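# Push a door fully shut so it latches

## Task

Close the door completely so that it latches. When finished, no object other than the robot and the door may lie even partly within the area marked by yellow floor tape (resting on the tape line itself is allowed). The coffee table must be standing upright at the end. The robot must not topple or be left leaning. The door must stay latched by itself; if only the robot is holding it shut, the goal is not met.

## Robot and tools

Robot: a Hello Robot Stretch 4, a single-arm mobile manipulator about 1.6 m tall. It has an omni-wheel base (rim within 0.23 m of the base origin), a lift on a mast, one arm that telescopes forward, a three-joint wrist and a two-finger gripper. Loose objects may occasionally get nudged by something other than the robot.

Frames: the base frame sits on the floor below the base centre, with x forward, y left and z up. hand_pose is reported in this frame and marks the point midway between the fingers, 0.015 m back from the tips. Its printed value may be slightly off. The odometry frame is the base frame as it was when the scene began.

Tool execute_actions: takes an actions list holding exactly one action, or none. An empty list only returns state and images. An action contains base, joints or both, plus optional pace and contact_limits. Alternatively it contains only end_of_arm. All motions in an action begin at the same moment.
- base: a single relative command, an offset from where the base last reported itself. translate_m is metres, forward positive, -2 to 2. strafe_m is a sideways shift in metres, left positive, -2 to 2. rotate_rad turns in place in radians, counter-clockwise positive, -3.2 to 3.2.
- joints: absolute targets keyed by name. lift_m runs 0 to 1.2. arm_m is extension, 0 to 0.55. wrist_yaw_rad runs -1.134 to 4.276: 0 points forward, positive turns left, 3.14 is folded back, and above 3.4 the arm may block it. wrist_pitch_rad runs -1.117 to 4.259: 0 is level, 1.57 points down. wrist_roll_rad runs -1.117 to 4.259: at 0 the fingers are level with each other, and positive turns clockwise as seen from behind. gripper_m is the finger gap, 0 to 0.08. A target outside a joint's range is clipped and reported. Unknown keys or other bad values cause the whole call to be rejected, and nothing moves. A joint or base omitted from an action may keep pushing toward its earlier target.
- pace: slow, default, fast or max. The base's top speed at these paces is 0.1, 0.3, 0.4 or 0.6 m/s, and its top turn rate is 1, 2, 3 or 4 rad/s. With the lift above 0.2 these are reduced further, down to 0.3 m/s and 1 rad/s at lift 1.2.
- contact_limits: only arm_m is accepted, from 0 (gentlest) to 0.75 (firmest), with 0.5 as the default.
- end_of_arm: enable_torque turns wrist or gripper motors back on after a torque_fault.
- cameras: any of head_camera, head_left_camera, head_right_camera, wrist_camera, or all. Omitting it returns every camera; an empty list returns none.
A single action runs for at most 15 s. A handy opening move unfolds the wrist: lift_m 0.4 together with wrist_yaw_rad 0.

Other tools: wait takes seconds from 0 to 10 and returns state and images. zoom_image takes a camera and a region [x0,y0,x1,y1] of at most 504x504 pixels, measured from the top-left of that camera's latest image. finished_scene takes scene (1 or 2) and cannot be undone. Call it only after the door has latched and the robot is no longer holding it. Once a call reports a stop, any remaining calls in that same reply are skipped.

Reading the results:
- base_status and joint_status: done means finished, with wheel slip possibly hidden. off_target means the part stopped short and may still be pushing. contact_stop_at_<key> means it hit something; a lift, arm or wheels stopped this way go slack. limit_stop_at_tilt means the lean exceeded 6 degrees, and the lift, arm and wheels go slack. limit_stop_at_own_body is a self-collision stop. torque_fault means a wrist or gripper motor went limp and needs enable_torque. on_its_own reports things not commanded in this call.
- lidar_m: 12 ranges in 30-degree sectors, counter-clockwise from straight ahead (4th is left, 7th behind, 10th right). A '-' means nothing seen, or something closer than 0.25 m. Glass, thin legs and things behind the robot may be missed.
- wrist_depth_mm: a 7x7 grid of depths, 100 to 2000 mm.
- base_odometry comes from wheel turns only. If turned_by_wheels and turned_by_imu differ by more than about 0.1 rad, the base slipped or bumped something.
- base_tilt is in degrees, with forward and right positive.
- motor_effort is a percentage, with the peak in brackets. For wheel_0, wheel_1 and wheel_2, positive means turning right.

Cameras: head_camera looks forward and down from the top of the mast; turn the base to aim it. head_left_camera and head_right_camera are fisheyes aimed more steeply downward that also show the base and arm. wrist_camera looks along the fingers.

What to avoid: striking or slamming the door hard. Pushing very hard or at high contact limits while the gripper is raised high, which risks tipping. Knocking the coffee table over or shoving anything into the taped area. Driving or turning with more than 1 kg held at arm_m above 0.2. Strong pushes with the wrist that cause torque faults. Wrist poses pitched up with roll, which can trigger self-collision stops.

Each tool is called after "Request:" by a JSON object that holds its "name" and its "arguments".

## Session

Request:
{"name": "execute_actions", "arguments": {"actions": []}}

Scene clock: 0.00 s.
base_odometry: x=+0.000 y=+0.000 heading=+0.000 (m, m, rad; odometry frame)
turned_by_wheels: +0.000 (rad since the last result)
turned_by_imu: +0.000 (rad since the last result)
base_tilt: forward=-0.6 right=+0.9 (deg)
lidar_m: 0.78 0.80 1.02 1.18 2.85 1.00 0.86 0.87 0.95 0.86 0.87 0.88
base_status: not commanded
joint_positions: lift_m=+0.132 arm_m=+0.002 wrist_yaw_rad=+3.179 wrist_pitch_rad=+0.008 wrist_roll_rad=+0.006 gripper_m=+0.040
joint_status: not commanded
motor_effort: lift_m=+20 arm_m=+0 wrist_yaw_rad=+2 wrist_pitch_rad=-9 wrist_roll_rad=-1 gripper_m=-1 wheel_0=+0 wheel_1=+0 wheel_2=+0 (%)
hand_pose: x=-0.0432 y=+0.0795 z=+0.3090 quat_wxyz=(-0.019, -0.004, +0.003, +1.000) (m; base frame)
wrist_depth_mm: - 135 1756 1863 1921 - - / - 120 150 1281 1281 1983 - / - 118 143 1808 1499 1983 - / - 129 177 1808 1863 1983 - / 133 174 1756 1808 1863 1921 - / 1098 1366 1366 1366 1281 1229 1182 / 866 931 131 878 117 866 831
pictures: head_camera, head_left_camera, head_right_camera, wrist_camera
Images, in order (width x height): head_camera 420x560, head_left_camera 420x672, head_right_camera 420x672, wrist_camera 616x392.

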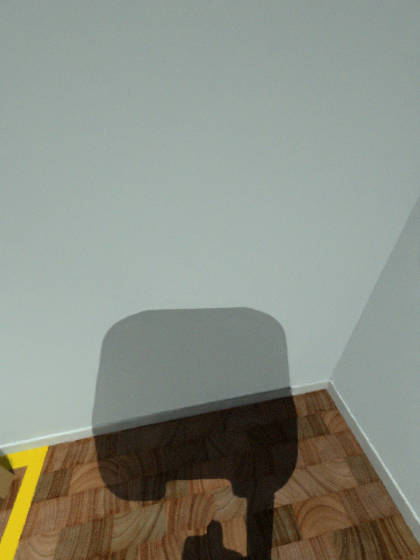

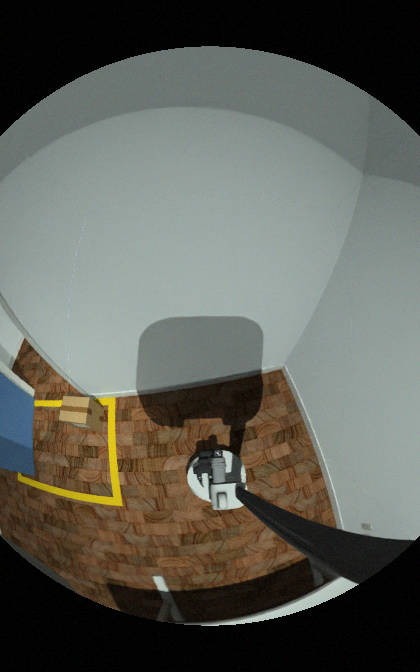

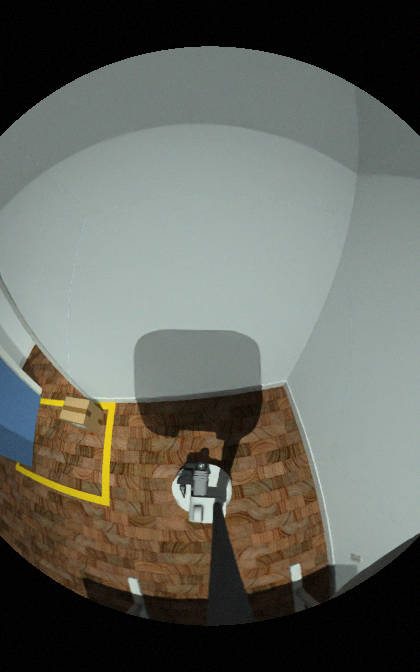

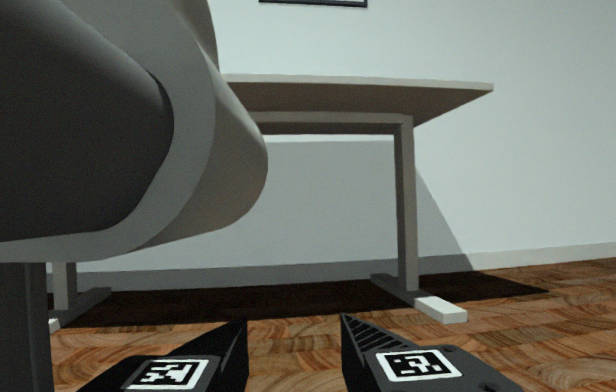

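Request:
{"name": "execute_actions", "arguments": {"actions": [{"base":{"rotate_rad":1.5}}], "cameras": ["head_camera","head_left_camera"]}}

Scene clock: 2.83 s.
base_odometry: x=+0.000 y=+0.000 heading=+1.500 (m, m, rad; odometry frame)
turned_by_wheels: +1.500 (rad since the last result)
turned_by_imu: +1.495 (rad since the last result)
base_tilt: forward=-0.6 right=+0.9 (deg)
lidar_m: 1.06 1.84 1.01 0.86 0.88 1.01 0.84 0.87 0.92 0.79 0.80 0.94
base_status: done
joint_positions: lift_m=+0.132 arm_m=+0.002 wrist_yaw_rad=+3.179 wrist_pitch_rad=+0.008 wrist_roll_rad=+0.006 gripper_m=+0.040
joint_status: not commanded
motor_effort: lift_m=+20(20) arm_m=-1(1) wrist_yaw_rad=+2(2) wrist_pitch_rad=-9(9) wrist_roll_rad=+0(1) gripper_m=+0(0) wheel_0=-1(4) wheel_1=-1(1) wheel_2=-1(9) (%)
hand_pose: x=-0.0432 y=+0.0795 z=+0.3090 quat_wxyz=(-0.019, -0.004, +0.003, +1.000) (m; base frame)
wrist_depth_mm: - 134 1008 1060 1118 1205 1229 / - 121 150 1042 1118 1182 1229 / - 118 143 1042 1098 1182 1229 / - 129 177 1025 1098 1160 1229 / 133 174 976 1042 1098 1160 1229 / 891 931 976 1025 1078 1118 1182 / 854 891 131 866 117 878 831
pictures: head_camera, head_left_camera
Images, in order (width x height): head_camera 420x560, head_left_camera 420x672.

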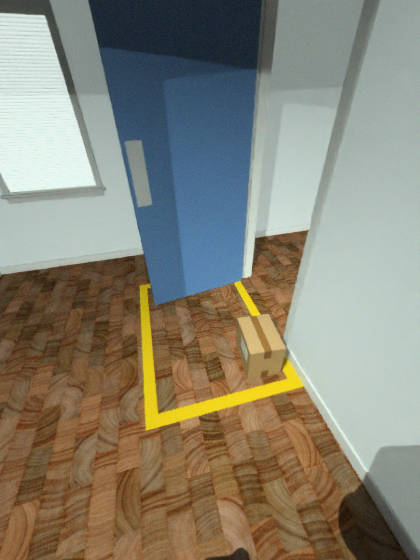

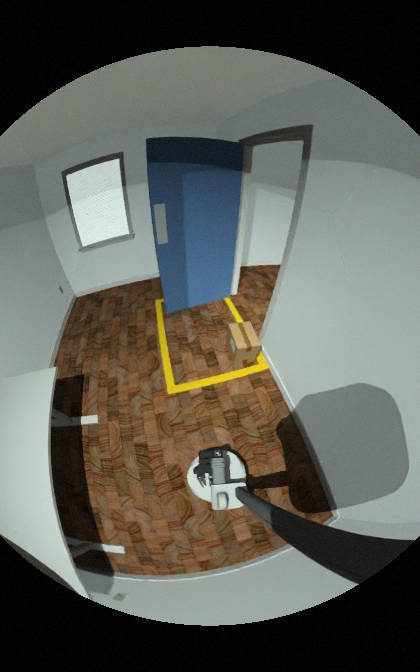

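Request:
{"name": "execute_actions", "arguments": {"actions": [{"base":{"rotate_rad":0.227}}], "cameras": []}}

Request:
{"name": "execute_actions", "arguments": {"actions": [{"base":{"translate_m":1.5},"pace":"fast"}], "cameras": ["head_right_camera","head_left_camera"]}}

Scene clock: 7.03 s.
base_odometry: x=+0.000 y=+0.000 heading=+1.727 (m, m, rad; odometry frame)
turned_by_wheels: +0.227 (rad since the last result)
turned_by_imu: +0.225 (rad since the last result)
base_tilt: forward=-0.5 right=+0.9 (deg)
lidar_m: 1.84 2.42 0.90 0.86 0.91 0.89 0.86 0.92 0.83 0.78 0.84 1.04
base_status: done
joint_positions: lift_m=+0.132 arm_m=+0.002 wrist_yaw_rad=+3.179 wrist_pitch_rad=+0.008 wrist_roll_rad=+0.006 gripper_m=+0.040
joint_status: not commanded
motor_effort: lift_m=+20(20) arm_m=-1(1) wrist_yaw_rad=+1(1) wrist_pitch_rad=-8(9) wrist_roll_rad=+0(2) gripper_m=-1(1) wheel_0=+0(6) wheel_1=+0(8) wheel_2=+0(5) (%)
hand_pose: x=-0.0432 y=+0.0795 z=+0.3090 quat_wxyz=(-0.019, -0.004, +0.003, +1.000) (m; base frame)
wrist_depth_mm: - 135 1008 1008 1008 991 1008 / - 120 150 1008 991 1008 991 / - 118 143 1008 991 991 991 / - 129 176 1008 991 1008 991 / 133 174 991 991 991 991 991 / 991 991 991 991 991 960 976 / 854 931 131 878 117 866 831
pictures: none
No camera images: the call's "cameras" was empty. Leave "cameras" out to get every camera's image.

Scene clock: 12.13 s.
base_odometry: x=-0.233 y=+1.482 heading=+1.727 (m, m, rad; odometry frame)
turned_by_wheels: +0.000 (rad since the last result)
turned_by_imu: -0.002 (rad since the last result)
base_tilt: forward=-0.6 right=+0.9 (deg)
lidar_m: 0.32 0.36 1.76 1.67 1.13 1.30 2.35 0.68 0.55 3.03 0.59 0.37
base_status: done
joint_positions: lift_m=+0.132 arm_m=+0.002 wrist_yaw_rad=+3.179 wrist_pitch_rad=+0.008 wrist_roll_rad=+0.006 gripper_m=+0.040
joint_status: not commanded
motor_effort: lift_m=+19(20) arm_m=-1(1) wrist_yaw_rad=-1(2) wrist_pitch_rad=-8(8) wrist_roll_rad=+1(1) gripper_m=+0(0) wheel_0=-1(5) wheel_1=-1(5) wheel_2=+0(11) (%)
hand_pose: x=-0.0432 y=+0.0795 z=+0.3090 quat_wxyz=(-0.019, -0.004, +0.003, +1.000) (m; base frame)
wrist_depth_mm: - 135 - - - - - / - 121 150 - - - - / - 118 143 - - - - / - 129 177 - - - - / 133 174 - - - - - / 1118 1366 1366 1366 1308 1255 1205 / 854 931 131 866 117 866 831
pictures: head_left_camera, head_right_camera
Images, in order (width x height): head_left_camera 420x672, head_right_camera 420x672.

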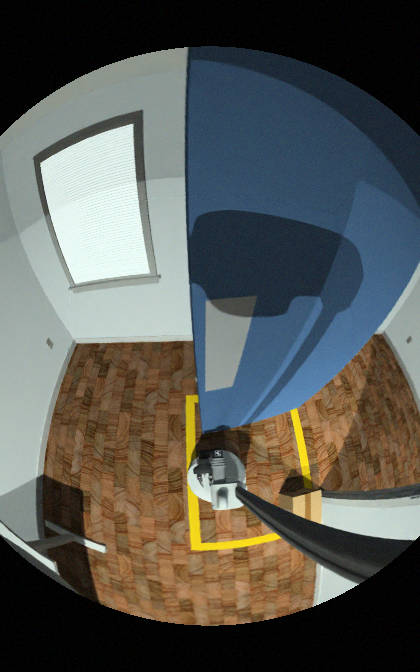

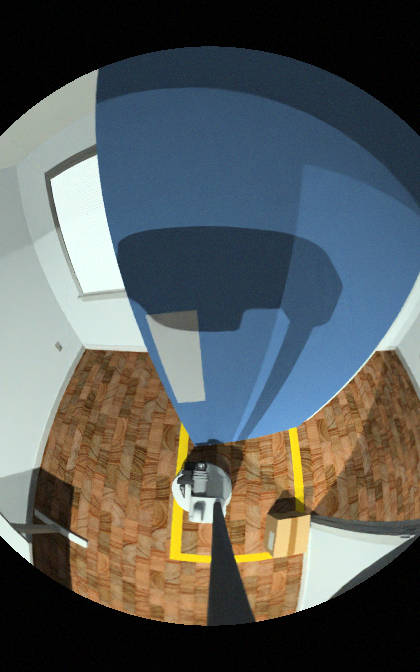

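Request:
{"name": "execute_actions", "arguments": {"actions": [{"base":{"rotate_rad":-3.1416},"pace":"fast"}], "cameras": []}}

Request:
{"name": "execute_actions", "arguments": {"actions": [{"base":{"strafe_m":0.52},"pace":"fast"}], "cameras": ["head_camera","head_left_camera"]}}

Scene clock: 15.37 s.
base_odometry: x=-0.233 y=+1.482 heading=-1.415 (m, m, rad; odometry frame)
turned_by_wheels: -3.142 (rad since the last result)
turned_by_imu: -3.135 (rad since the last result)
base_tilt: forward=-0.6 right=+0.9 (deg)
lidar_m: 2.36 0.66 0.53 3.02 0.59 0.36 0.32 1.38 1.77 1.67 1.14 1.26
base_status: done
joint_positions: lift_m=+0.132 arm_m=+0.002 wrist_yaw_rad=+3.178 wrist_pitch_rad=+0.008 wrist_roll_rad=+0.006 gripper_m=+0.040
joint_status: not commanded
motor_effort: lift_m=+20(20) arm_m=-1(1) wrist_yaw_rad=+1(1) wrist_pitch_rad=-9(9) wrist_roll_rad=-1(1) gripper_m=+0(0) wheel_0=+1(8) wheel_1=+0(9) wheel_2=-1(8) (%)
hand_pose: x=-0.0431 y=+0.0795 z=+0.3090 quat_wxyz=(-0.018, -0.004, +0.003, +1.000) (m; base frame)
wrist_depth_mm: - 134 473 488 508 530 544 / - 121 151 488 508 525 544 / - 118 143 484 504 525 539 / - 129 177 488 500 521 539 / 133 175 469 480 500 517 535 / 1118 1366 462 480 496 517 535 / 854 931 131 477 117 517 530
pictures: none
No camera images: the call's "cameras" was empty. Leave "cameras" out to get every camera's image.

Scene clock: 17.90 s.
base_odometry: x=+0.281 y=+1.563 heading=-1.415 (m, m, rad; odometry frame)
turned_by_wheels: +0.000 (rad since the last result)
turned_by_imu: -0.001 (rad since the last result)
base_tilt: forward=-0.6 right=+0.8 (deg)
lidar_m: 0.25 0.25 0.47 2.49 1.94 0.47 0.39 0.42 0.55 2.20 1.56 1.99
base_status: done
joint_positions: lift_m=+0.132 arm_m=+0.002 wrist_yaw_rad=+3.179 wrist_pitch_rad=+0.008 wrist_roll_rad=+0.006 gripper_m=+0.040
joint_status: not commanded
motor_effort: lift_m=+20(20) arm_m=-1(1) wrist_yaw_rad=+2(2) wrist_pitch_rad=-9(8) wrist_roll_rad=+0(0) gripper_m=+0(0) wheel_0=-1(12) wheel_1=+0(14) wheel_2=-2(1) (%)
hand_pose: x=-0.0431 y=+0.0795 z=+0.3090 quat_wxyz=(-0.018, -0.004, +0.003, +1.000) (m; base frame)
wrist_depth_mm: - 135 554 574 597 661 1464 / - 121 151 574 597 654 1464 / - 118 143 569 591 654 1464 / - 129 177 569 591 647 1464 / 133 174 549 569 585 647 1464 / 517 525 544 564 585 647 1205 / 508 521 131 559 117 647 831
pictures: head_camera, head_left_camera
Images, in order (width x height): head_camera 420x560, head_left_camera 420x672.

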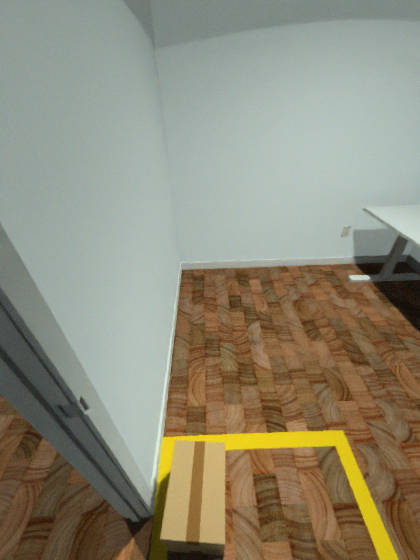

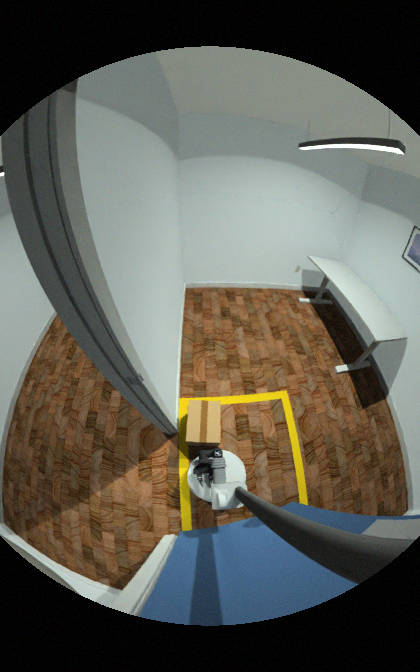

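Request:
{"name": "execute_actions", "arguments": {"actions": [{"base":{"translate_m":0.6}}], "cameras": ["head_right_camera","head_left_camera"]}}

Scene clock: 22.07 s.
base_odometry: x=+0.374 y=+0.970 heading=-1.415 (m, m, rad; odometry frame)
turned_by_wheels: +0.000 (rad since the last result)
turned_by_imu: -0.003 (rad since the last result)
base_tilt: forward=-0.6 right=+0.9 (deg)
lidar_m: 0.25 0.25 0.26 0.25 0.26 1.14 1.00 1.02 2.30 1.41 1.45 1.86
base_status: done
joint_positions: lift_m=+0.132 arm_m=+0.002 wrist_yaw_rad=+3.179 wrist_pitch_rad=+0.008 wrist_roll_rad=+0.006 gripper_m=+0.040
joint_status: not commanded
motor_effort: lift_m=+20(20) arm_m=-1(1) wrist_yaw_rad=+0(0) wrist_pitch_rad=-8(8) wrist_roll_rad=-2(1) gripper_m=+0(0) wheel_0=+0(8) wheel_1=+4(6) wheel_2=-6(15) (%)
hand_pose: x=-0.0431 y=+0.0795 z=+0.3090 quat_wxyz=(-0.018, -0.004, +0.003, +1.000) (m; base frame)
wrist_depth_mm: - 134 1118 1182 1255 - 300 / - 121 151 1160 1255 - 304 / - 118 143 1182 1281 - 309 / - 129 177 1160 1255 - 312 / 133 174 1098 1160 1229 - 314 / 1042 1078 1098 1138 1205 1255 314 / 854 931 131 878 117 866 312
pictures: head_left_camera, head_right_camera
Images, in order (width x height): head_left_camera 420x672, head_right_camera 420x672.

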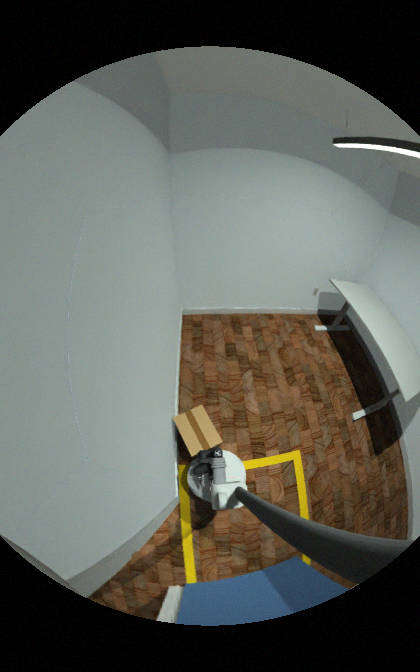

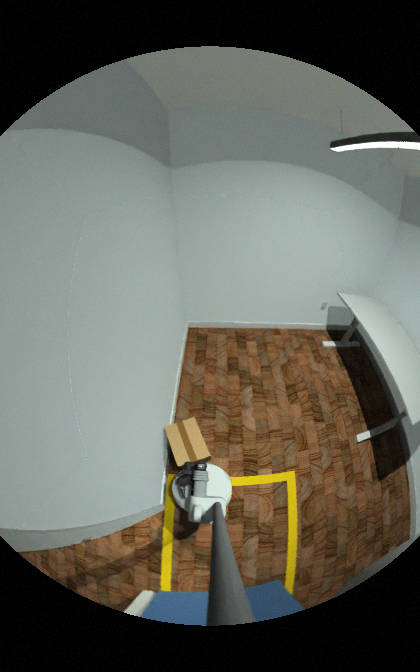

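Request:
{"name": "execute_actions", "arguments": {"actions": [{"base":{"strafe_m":-0.92},"pace":"max"}], "cameras": ["head_left_camera"]}}

Request:
{"name": "execute_actions", "arguments": {"actions": [{"base":{"translate_m":-1.3},"pace":"max"}], "cameras": []}}

Request:
{"name": "execute_actions", "arguments": {"actions": [{"base":{"rotate_rad":1.2},"pace":"fast"}], "cameras": ["head_camera","head_left_camera"]}}

Scene clock: 26.33 s.
base_odometry: x=-0.535 y=+0.828 heading=-1.415 (m, m, rad; odometry frame)
turned_by_wheels: +0.000 (rad since the last result)
turned_by_imu: +0.000 (rad since the last result)
base_tilt: forward=-0.6 right=+0.9 (deg)
lidar_m: 1.76 1.73 0.92 0.91 1.52 0.97 1.92 1.85 1.32 0.47 0.50 0.70
base_status: done
joint_positions: lift_m=+0.132 arm_m=+0.002 wrist_yaw_rad=+3.179 wrist_pitch_rad=+0.008 wrist_roll_rad=+0.006 gripper_m=+0.040
joint_status: not commanded
motor_effort: lift_m=+20(19) arm_m=-1(1) wrist_yaw_rad=+1(0) wrist_pitch_rad=-9(8) wrist_roll_rad=-1(0) gripper_m=+0(0) wheel_0=+1(12) wheel_1=+0(17) wheel_2=+0(6) (%)
hand_pose: x=-0.0431 y=+0.0795 z=+0.3090 quat_wxyz=(-0.019, -0.004, +0.003, +1.000) (m; base frame)
wrist_depth_mm: - 135 - - 1078 1098 1138 / - 120 150 - 1078 1118 1138 / - 118 143 - 1060 1078 1118 / - 129 177 - 1060 1078 1118 / 133 174 - - 1060 1098 1118 / 1118 1397 1366 1366 1060 1078 1098 / 854 931 131 866 117 866 831
pictures: head_left_camera
Images, in order (width x height): head_left_camera 420x672.

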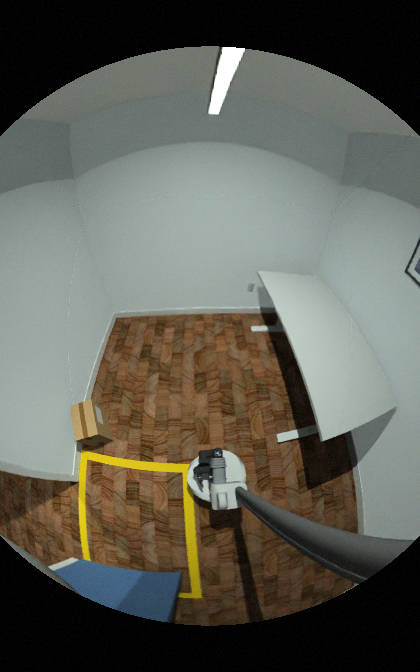

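Scene clock: 30.07 s.
base_odometry: x=-0.737 y=+2.112 heading=-1.415 (m, m, rad; odometry frame)
turned_by_wheels: +0.000 (rad since the last result)
turned_by_imu: -0.001 (rad since the last result)
base_tilt: forward=-0.7 right=+0.9 (deg)
lidar_m: 1.92 0.41 0.40 0.83 0.95 0.66 0.59 0.63 0.89 1.28 1.34 1.48
base_status: done
joint_positions: lift_m=+0.132 arm_m=+0.002 wrist_yaw_rad=+3.179 wrist_pitch_rad=+0.008 wrist_roll_rad=+0.006 gripper_m=+0.040
joint_status: not commanded
motor_effort: lift_m=+20(20) arm_m=-1(1) wrist_yaw_rad=+0(2) wrist_pitch_rad=-8(8) wrist_roll_rad=+0(1) gripper_m=-1(0) wheel_0=+1(6) wheel_1=+0(7) wheel_2=+1(14) (%)
hand_pose: x=-0.0431 y=+0.0795 z=+0.3090 quat_wxyz=(-0.019, -0.004, +0.003, +1.000) (m; base frame)
wrist_depth_mm: - 135 759 788 778 768 768 / - 120 150 768 768 768 768 / - 118 143 768 768 768 768 / - 129 177 768 768 768 768 / 133 174 768 759 759 759 759 / 768 759 759 768 759 759 759 / 750 750 131 750 117 750 741
pictures: none
No camera images: the call's "cameras" was empty. Leave "cameras" out to get every camera's image.

Scene clock: 31.60 s.
base_odometry: x=-0.737 y=+2.112 heading=-0.215 (m, m, rad; odometry frame)
turned_by_wheels: +1.200 (rad since the last result)
turned_by_imu: +1.197 (rad since the last result)
base_tilt: forward=-0.5 right=+0.9 (deg)
lidar_m: 0.38 1.16 0.80 0.64 0.59 0.67 1.08 1.27 1.42 1.50 3.05 0.42
base_status: done
joint_positions: lift_m=+0.132 arm_m=+0.002 wrist_yaw_rad=+3.179 wrist_pitch_rad=+0.008 wrist_roll_rad=+0.006 gripper_m=+0.040
joint_status: not commanded
motor_effort: lift_m=+20(20) arm_m=-1(1) wrist_yaw_rad=+1(0) wrist_pitch_rad=-8(8) wrist_roll_rad=-1(0) gripper_m=+0(1) wheel_0=+0(6) wheel_1=+0(9) wheel_2=+1(9) (%)
hand_pose: x=-0.0431 y=+0.0795 z=+0.3090 quat_wxyz=(-0.019, -0.004, +0.003, +1.000) (m; base frame)
wrist_depth_mm: - 135 1397 1537 1042 768 627 / - 120 150 1499 1078 768 621 / - 118 143 1499 1078 768 627 / - 129 177 1499 1078 778 634 / 134 174 1397 1499 1078 788 634 / 1098 1255 1336 1366 1025 788 634 / 854 946 131 866 117 707 627
pictures: head_camera, head_left_camera
Images, in order (width x height): head_camera 420x560, head_left_camera 420x672.

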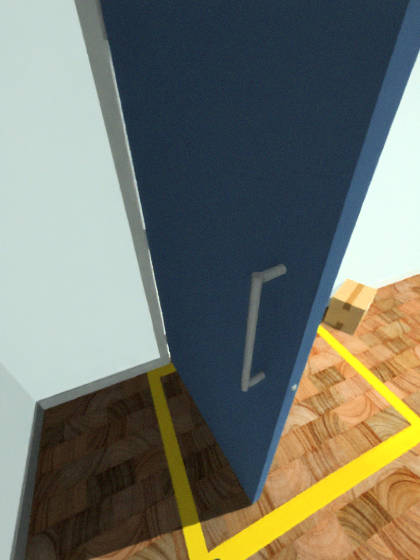

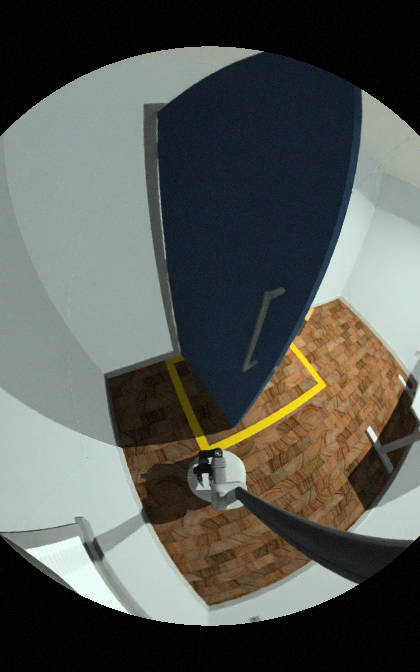

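Request:
{"name": "execute_actions", "arguments": {"actions": [{"base":{"rotate_rad":0.37},"pace":"fast"}], "cameras": []}}

Request:
{"name": "execute_actions", "arguments": {"actions": [{"base":{"translate_m":0.7},"pace":"fast"}], "cameras": []}}

Request:
{"name": "execute_actions", "arguments": {"actions": [{"base":{"strafe_m":-0.85},"pace":"slow"}], "cameras": ["head_camera","head_right_camera"]}}

Scene clock: 34.70 s.
base_odometry: x=-0.737 y=+2.112 heading=+0.155 (m, m, rad; odometry frame)
turned_by_wheels: +0.370 (rad since the last result)
turned_by_imu: +0.368 (rad since the last result)
base_tilt: forward=-0.5 right=+0.8 (deg)
lidar_m: 0.82 0.91 0.67 0.59 0.63 0.86 1.28 1.35 1.50 1.92 0.39 0.39
base_status: done
joint_positions: lift_m=+0.132 arm_m=+0.002 wrist_yaw_rad=+3.179 wrist_pitch_rad=+0.008 wrist_roll_rad=+0.006 gripper_m=+0.040
joint_status: not commanded
motor_effort: lift_m=+20(20) arm_m=-1(1) wrist_yaw_rad=+0(0) wrist_pitch_rad=-8(8) wrist_roll_rad=-1(1) gripper_m=-1(1) wheel_0=+1(4) wheel_1=+0(8) wheel_2=+0(8) (%)
hand_pose: x=-0.0431 y=+0.0795 z=+0.3090 quat_wxyz=(-0.019, -0.004, +0.003, +1.000) (m; base frame)
wrist_depth_mm: - 134 1430 1397 1430 1182 831 / - 120 150 1430 1397 1205 842 / - 118 143 1430 1397 1229 842 / - 129 176 1430 1430 1255 842 / 133 174 1397 1397 1397 1229 842 / 1098 1366 1366 1336 1308 1138 866 / 854 931 131 866 117 866 788
pictures: none
No camera images: the call's "cameras" was empty. Leave "cameras" out to get every camera's image.

Scene clock: 37.80 s.
base_odometry: x=-0.045 y=+2.220 heading=+0.155 (m, m, rad; odometry frame)
turned_by_wheels: +0.000 (rad since the last result)
turned_by_imu: -0.001 (rad since the last result)
base_tilt: forward=-0.6 right=+0.9 (deg)
lidar_m: 0.47 0.50 0.64 0.62 0.66 0.92 1.97 0.37 0.25 0.25 0.25 0.26
base_status: done
joint_positions: lift_m=+0.132 arm_m=+0.002 wrist_yaw_rad=+3.179 wrist_pitch_rad=+0.008 wrist_roll_rad=+0.006 gripper_m=+0.040
joint_status: not commanded
motor_effort: lift_m=+19(19) arm_m=-1(1) wrist_yaw_rad=+1(1) wrist_pitch_rad=-8(9) wrist_roll_rad=-2(0) gripper_m=+0(0) wheel_0=+0(6) wheel_1=-1(6) wheel_2=+0(10) (%)
hand_pose: x=-0.0431 y=+0.0795 z=+0.3090 quat_wxyz=(-0.019, -0.004, +0.003, +1.000) (m; base frame)
wrist_depth_mm: - 135 - - - 1182 831 / - 120 150 - - 1205 854 / - 118 143 - - 1255 842 / - 129 176 - - 1255 854 / 133 174 - - - 1255 854 / 1118 1366 1366 1336 1308 1138 866 / 854 946 131 878 117 866 788
pictures: none
No camera images: the call's "cameras" was empty. Leave "cameras" out to get every camera's image.

action 0: "base": strafe_m = -0.85 would last too long for one action: at the pace "slow" strafe_m can be at most 0.78 in either direction: name a faster pace, or command the rest in another action

Request:
{"name": "execute_actions", "arguments": {"actions": [{"base":{"strafe_m":-0.85}}], "cameras": ["head_camera","head_right_camera"]}}

Scene clock: 42.53 s.
base_odometry: x=+0.086 y=+1.380 heading=+0.155 (m, m, rad; odometry frame)
turned_by_wheels: +0.000 (rad since the last result)
turned_by_imu: +0.004 (rad since the last result)
base_tilt: forward=-0.6 right=+0.9 (deg)
lidar_m: 0.48 0.50 0.73 1.48 1.52 2.07 1.98 1.32 1.68 0.71 0.68 0.47
base_status: done
joint_positions: lift_m=+0.132 arm_m=+0.002 wrist_yaw_rad=+3.179 wrist_pitch_rad=+0.008 wrist_roll_rad=+0.006 gripper_m=+0.040
joint_status: not commanded
motor_effort: lift_m=+20(20) arm_m=-1(1) wrist_yaw_rad=+0(2) wrist_pitch_rad=-9(8) wrist_roll_rad=-1(0) gripper_m=+0(1) wheel_0=-1(28) wheel_1=+1(21) wheel_2=-1(5) (%)
hand_pose: x=-0.0431 y=+0.0795 z=+0.3090 quat_wxyz=(-0.019, -0.004, +0.003, +1.000) (m; base frame)
wrist_depth_mm: - 135 - - - - - / - 121 150 - - - - / - 118 143 - - - - / - 129 177 - - - - / 133 175 - - - - 1983 / 1098 1366 1366 1366 1308 1255 1182 / 854 931 131 866 117 866 831
pictures: head_camera, head_right_camera
Images, in order (width x height): head_camera 420x560, head_right_camera 420x672.

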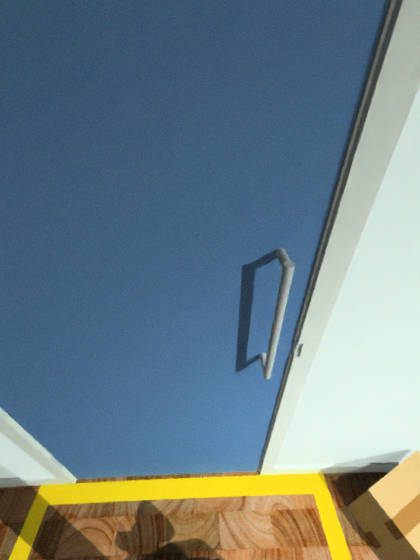

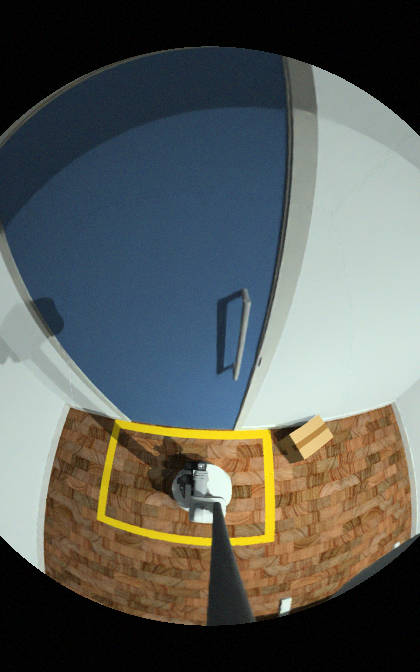

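Request:
{"name": "zoom_image", "arguments": {"camera": "head_camera", "region": [40, 320, 360, 520]}}

Region (40, 320, 360, 520) of head_camera's 420x560 image, scaled by 1.575, with more detail than that image has; it fills the top 315 rows of this view, and the rest is white.

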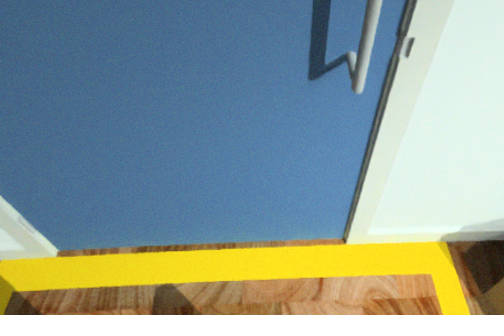

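Looks shut; a gentle push makes sure.

Request:
{"name": "execute_actions", "arguments": {"actions": [{"base":{"translate_m":0.29}}], "cameras": ["head_right_camera"]}}

Scene clock: 46.40 s.
base_odometry: x=+0.373 y=+1.425 heading=+0.155 (m, m, rad; odometry frame)
turned_by_wheels: +0.000 (rad since the last result)
turned_by_imu: -0.001 (rad since the last result)
base_tilt: forward=-0.6 right=+0.9 (deg)
lidar_m: - 0.25 0.29 0.81 1.56 2.12 2.28 1.61 2.09 0.58 0.29 0.25
base_status: done
joint_positions: lift_m=+0.132 arm_m=+0.002 wrist_yaw_rad=+3.179 wrist_pitch_rad=+0.008 wrist_roll_rad=+0.006 gripper_m=+0.040
joint_status: not commanded
motor_effort: lift_m=+20(20) arm_m=-1(2) wrist_yaw_rad=+1(2) wrist_pitch_rad=-9(8) wrist_roll_rad=-2(0) gripper_m=+0(0) wheel_0=-1(4) wheel_1=+0(1) wheel_2=+0(7) (%)
hand_pose: x=-0.0431 y=+0.0795 z=+0.3090 quat_wxyz=(-0.019, -0.004, +0.003, +1.000) (m; base frame)
wrist_depth_mm: - 135 - - - - - / - 121 150 - - - - / - 118 143 - - - - / - 129 177 - - - - / 133 174 - - - - 1983 / 1118 1397 1366 1336 1308 1229 1205 / 854 931 130 866 117 866 831
pictures: head_right_camera
Images, in order (width x height): head_right_camera 420x672.

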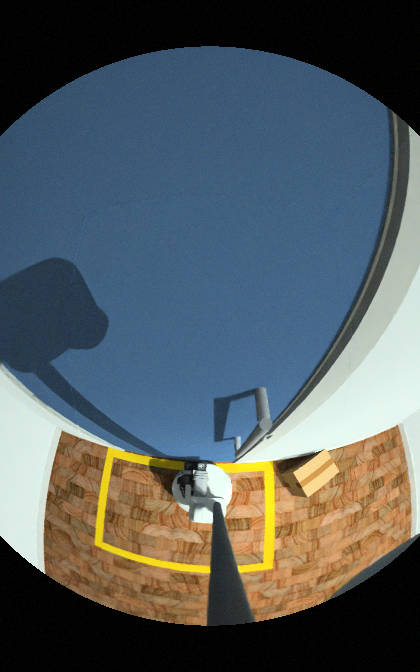

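Request:
{"name": "execute_actions", "arguments": {"actions": [{"base":{"translate_m":0.03},"pace":"slow"}], "cameras": []}}

Scene clock: 48.53 s.
base_odometry: x=+0.402 y=+1.429 heading=+0.155 (m, m, rad; odometry frame)
turned_by_wheels: +0.000 (rad since the last result)
turned_by_imu: +0.052 (rad since the last result)
base_tilt: forward=-0.6 right=+0.9 (deg)
lidar_m: - 0.25 0.30 1.00 1.56 2.21 1.99 1.59 2.25 0.61 0.26 0.25
base_status: done
joint_positions: lift_m=+0.132 arm_m=+0.002 wrist_yaw_rad=+3.179 wrist_pitch_rad=+0.008 wrist_roll_rad=+0.006 gripper_m=+0.040
joint_status: not commanded
motor_effort: lift_m=+19(20) arm_m=-1(1) wrist_yaw_rad=+1(3) wrist_pitch_rad=-9(10) wrist_roll_rad=-1(1) gripper_m=-1(1) wheel_0=+8(26) wheel_1=+7(18) wheel_2=-16(31) (%)
hand_pose: x=-0.0431 y=+0.0795 z=+0.3090 quat_wxyz=(-0.019, -0.004, +0.003, +1.000) (m; base frame)
wrist_depth_mm: - 135 - - - - - / - 121 150 - - - - / - 118 143 - - - - / - 129 177 - - - - / 133 174 - - - - - / 1098 1397 1366 1336 1308 1255 1182 / 854 931 131 866 117 866 831
pictures: none
No camera images: the call's "cameras" was empty. Leave "cameras" out to get every camera's image.

Request:
{"name": "execute_actions", "arguments": {"actions": [{"base":{"translate_m":-0.1},"pace":"fast"}], "cameras": []}}

Request:
{"name": "finished_scene", "arguments": {"scene": 1}}

Scene clock: 50.80 s.
base_odometry: x=+0.303 y=+1.414 heading=+0.155 (m, m, rad; odometry frame)
turned_by_wheels: +0.000 (rad since the last result)
turned_by_imu: -0.001 (rad since the last result)
base_tilt: forward=-0.6 right=+0.9 (deg)
lidar_m: 0.25 0.29 0.45 1.44 1.56 2.24 1.96 1.53 2.11 0.62 0.37 0.27
base_status: done
joint_positions: lift_m=+0.132 arm_m=+0.002 wrist_yaw_rad=+3.179 wrist_pitch_rad=+0.008 wrist_roll_rad=+0.006 gripper_m=+0.040
joint_status: not commanded
motor_effort: lift_m=+20(19) arm_m=-1(1) wrist_yaw_rad=-1(0) wrist_pitch_rad=-8(8) wrist_roll_rad=-1(1) gripper_m=-1(1) wheel_0=+0(8) wheel_1=+0(9) wheel_2=-1(16) (%)
hand_pose: x=-0.0431 y=+0.0795 z=+0.3090 quat_wxyz=(-0.019, -0.004, +0.003, +1.000) (m; base frame)
wrist_depth_mm: - 134 - - - - - / - 121 150 - - - - / - 118 143 - - - - / - 129 177 - - - - / 133 174 - - - - - / 1118 1366 1366 1366 1308 1255 1182 / 854 931 131 866 117 878 831
pictures: none
No camera images: the call's "cameras" was empty. Leave "cameras" out to get every camera's image.

The scene is finished: the task was done.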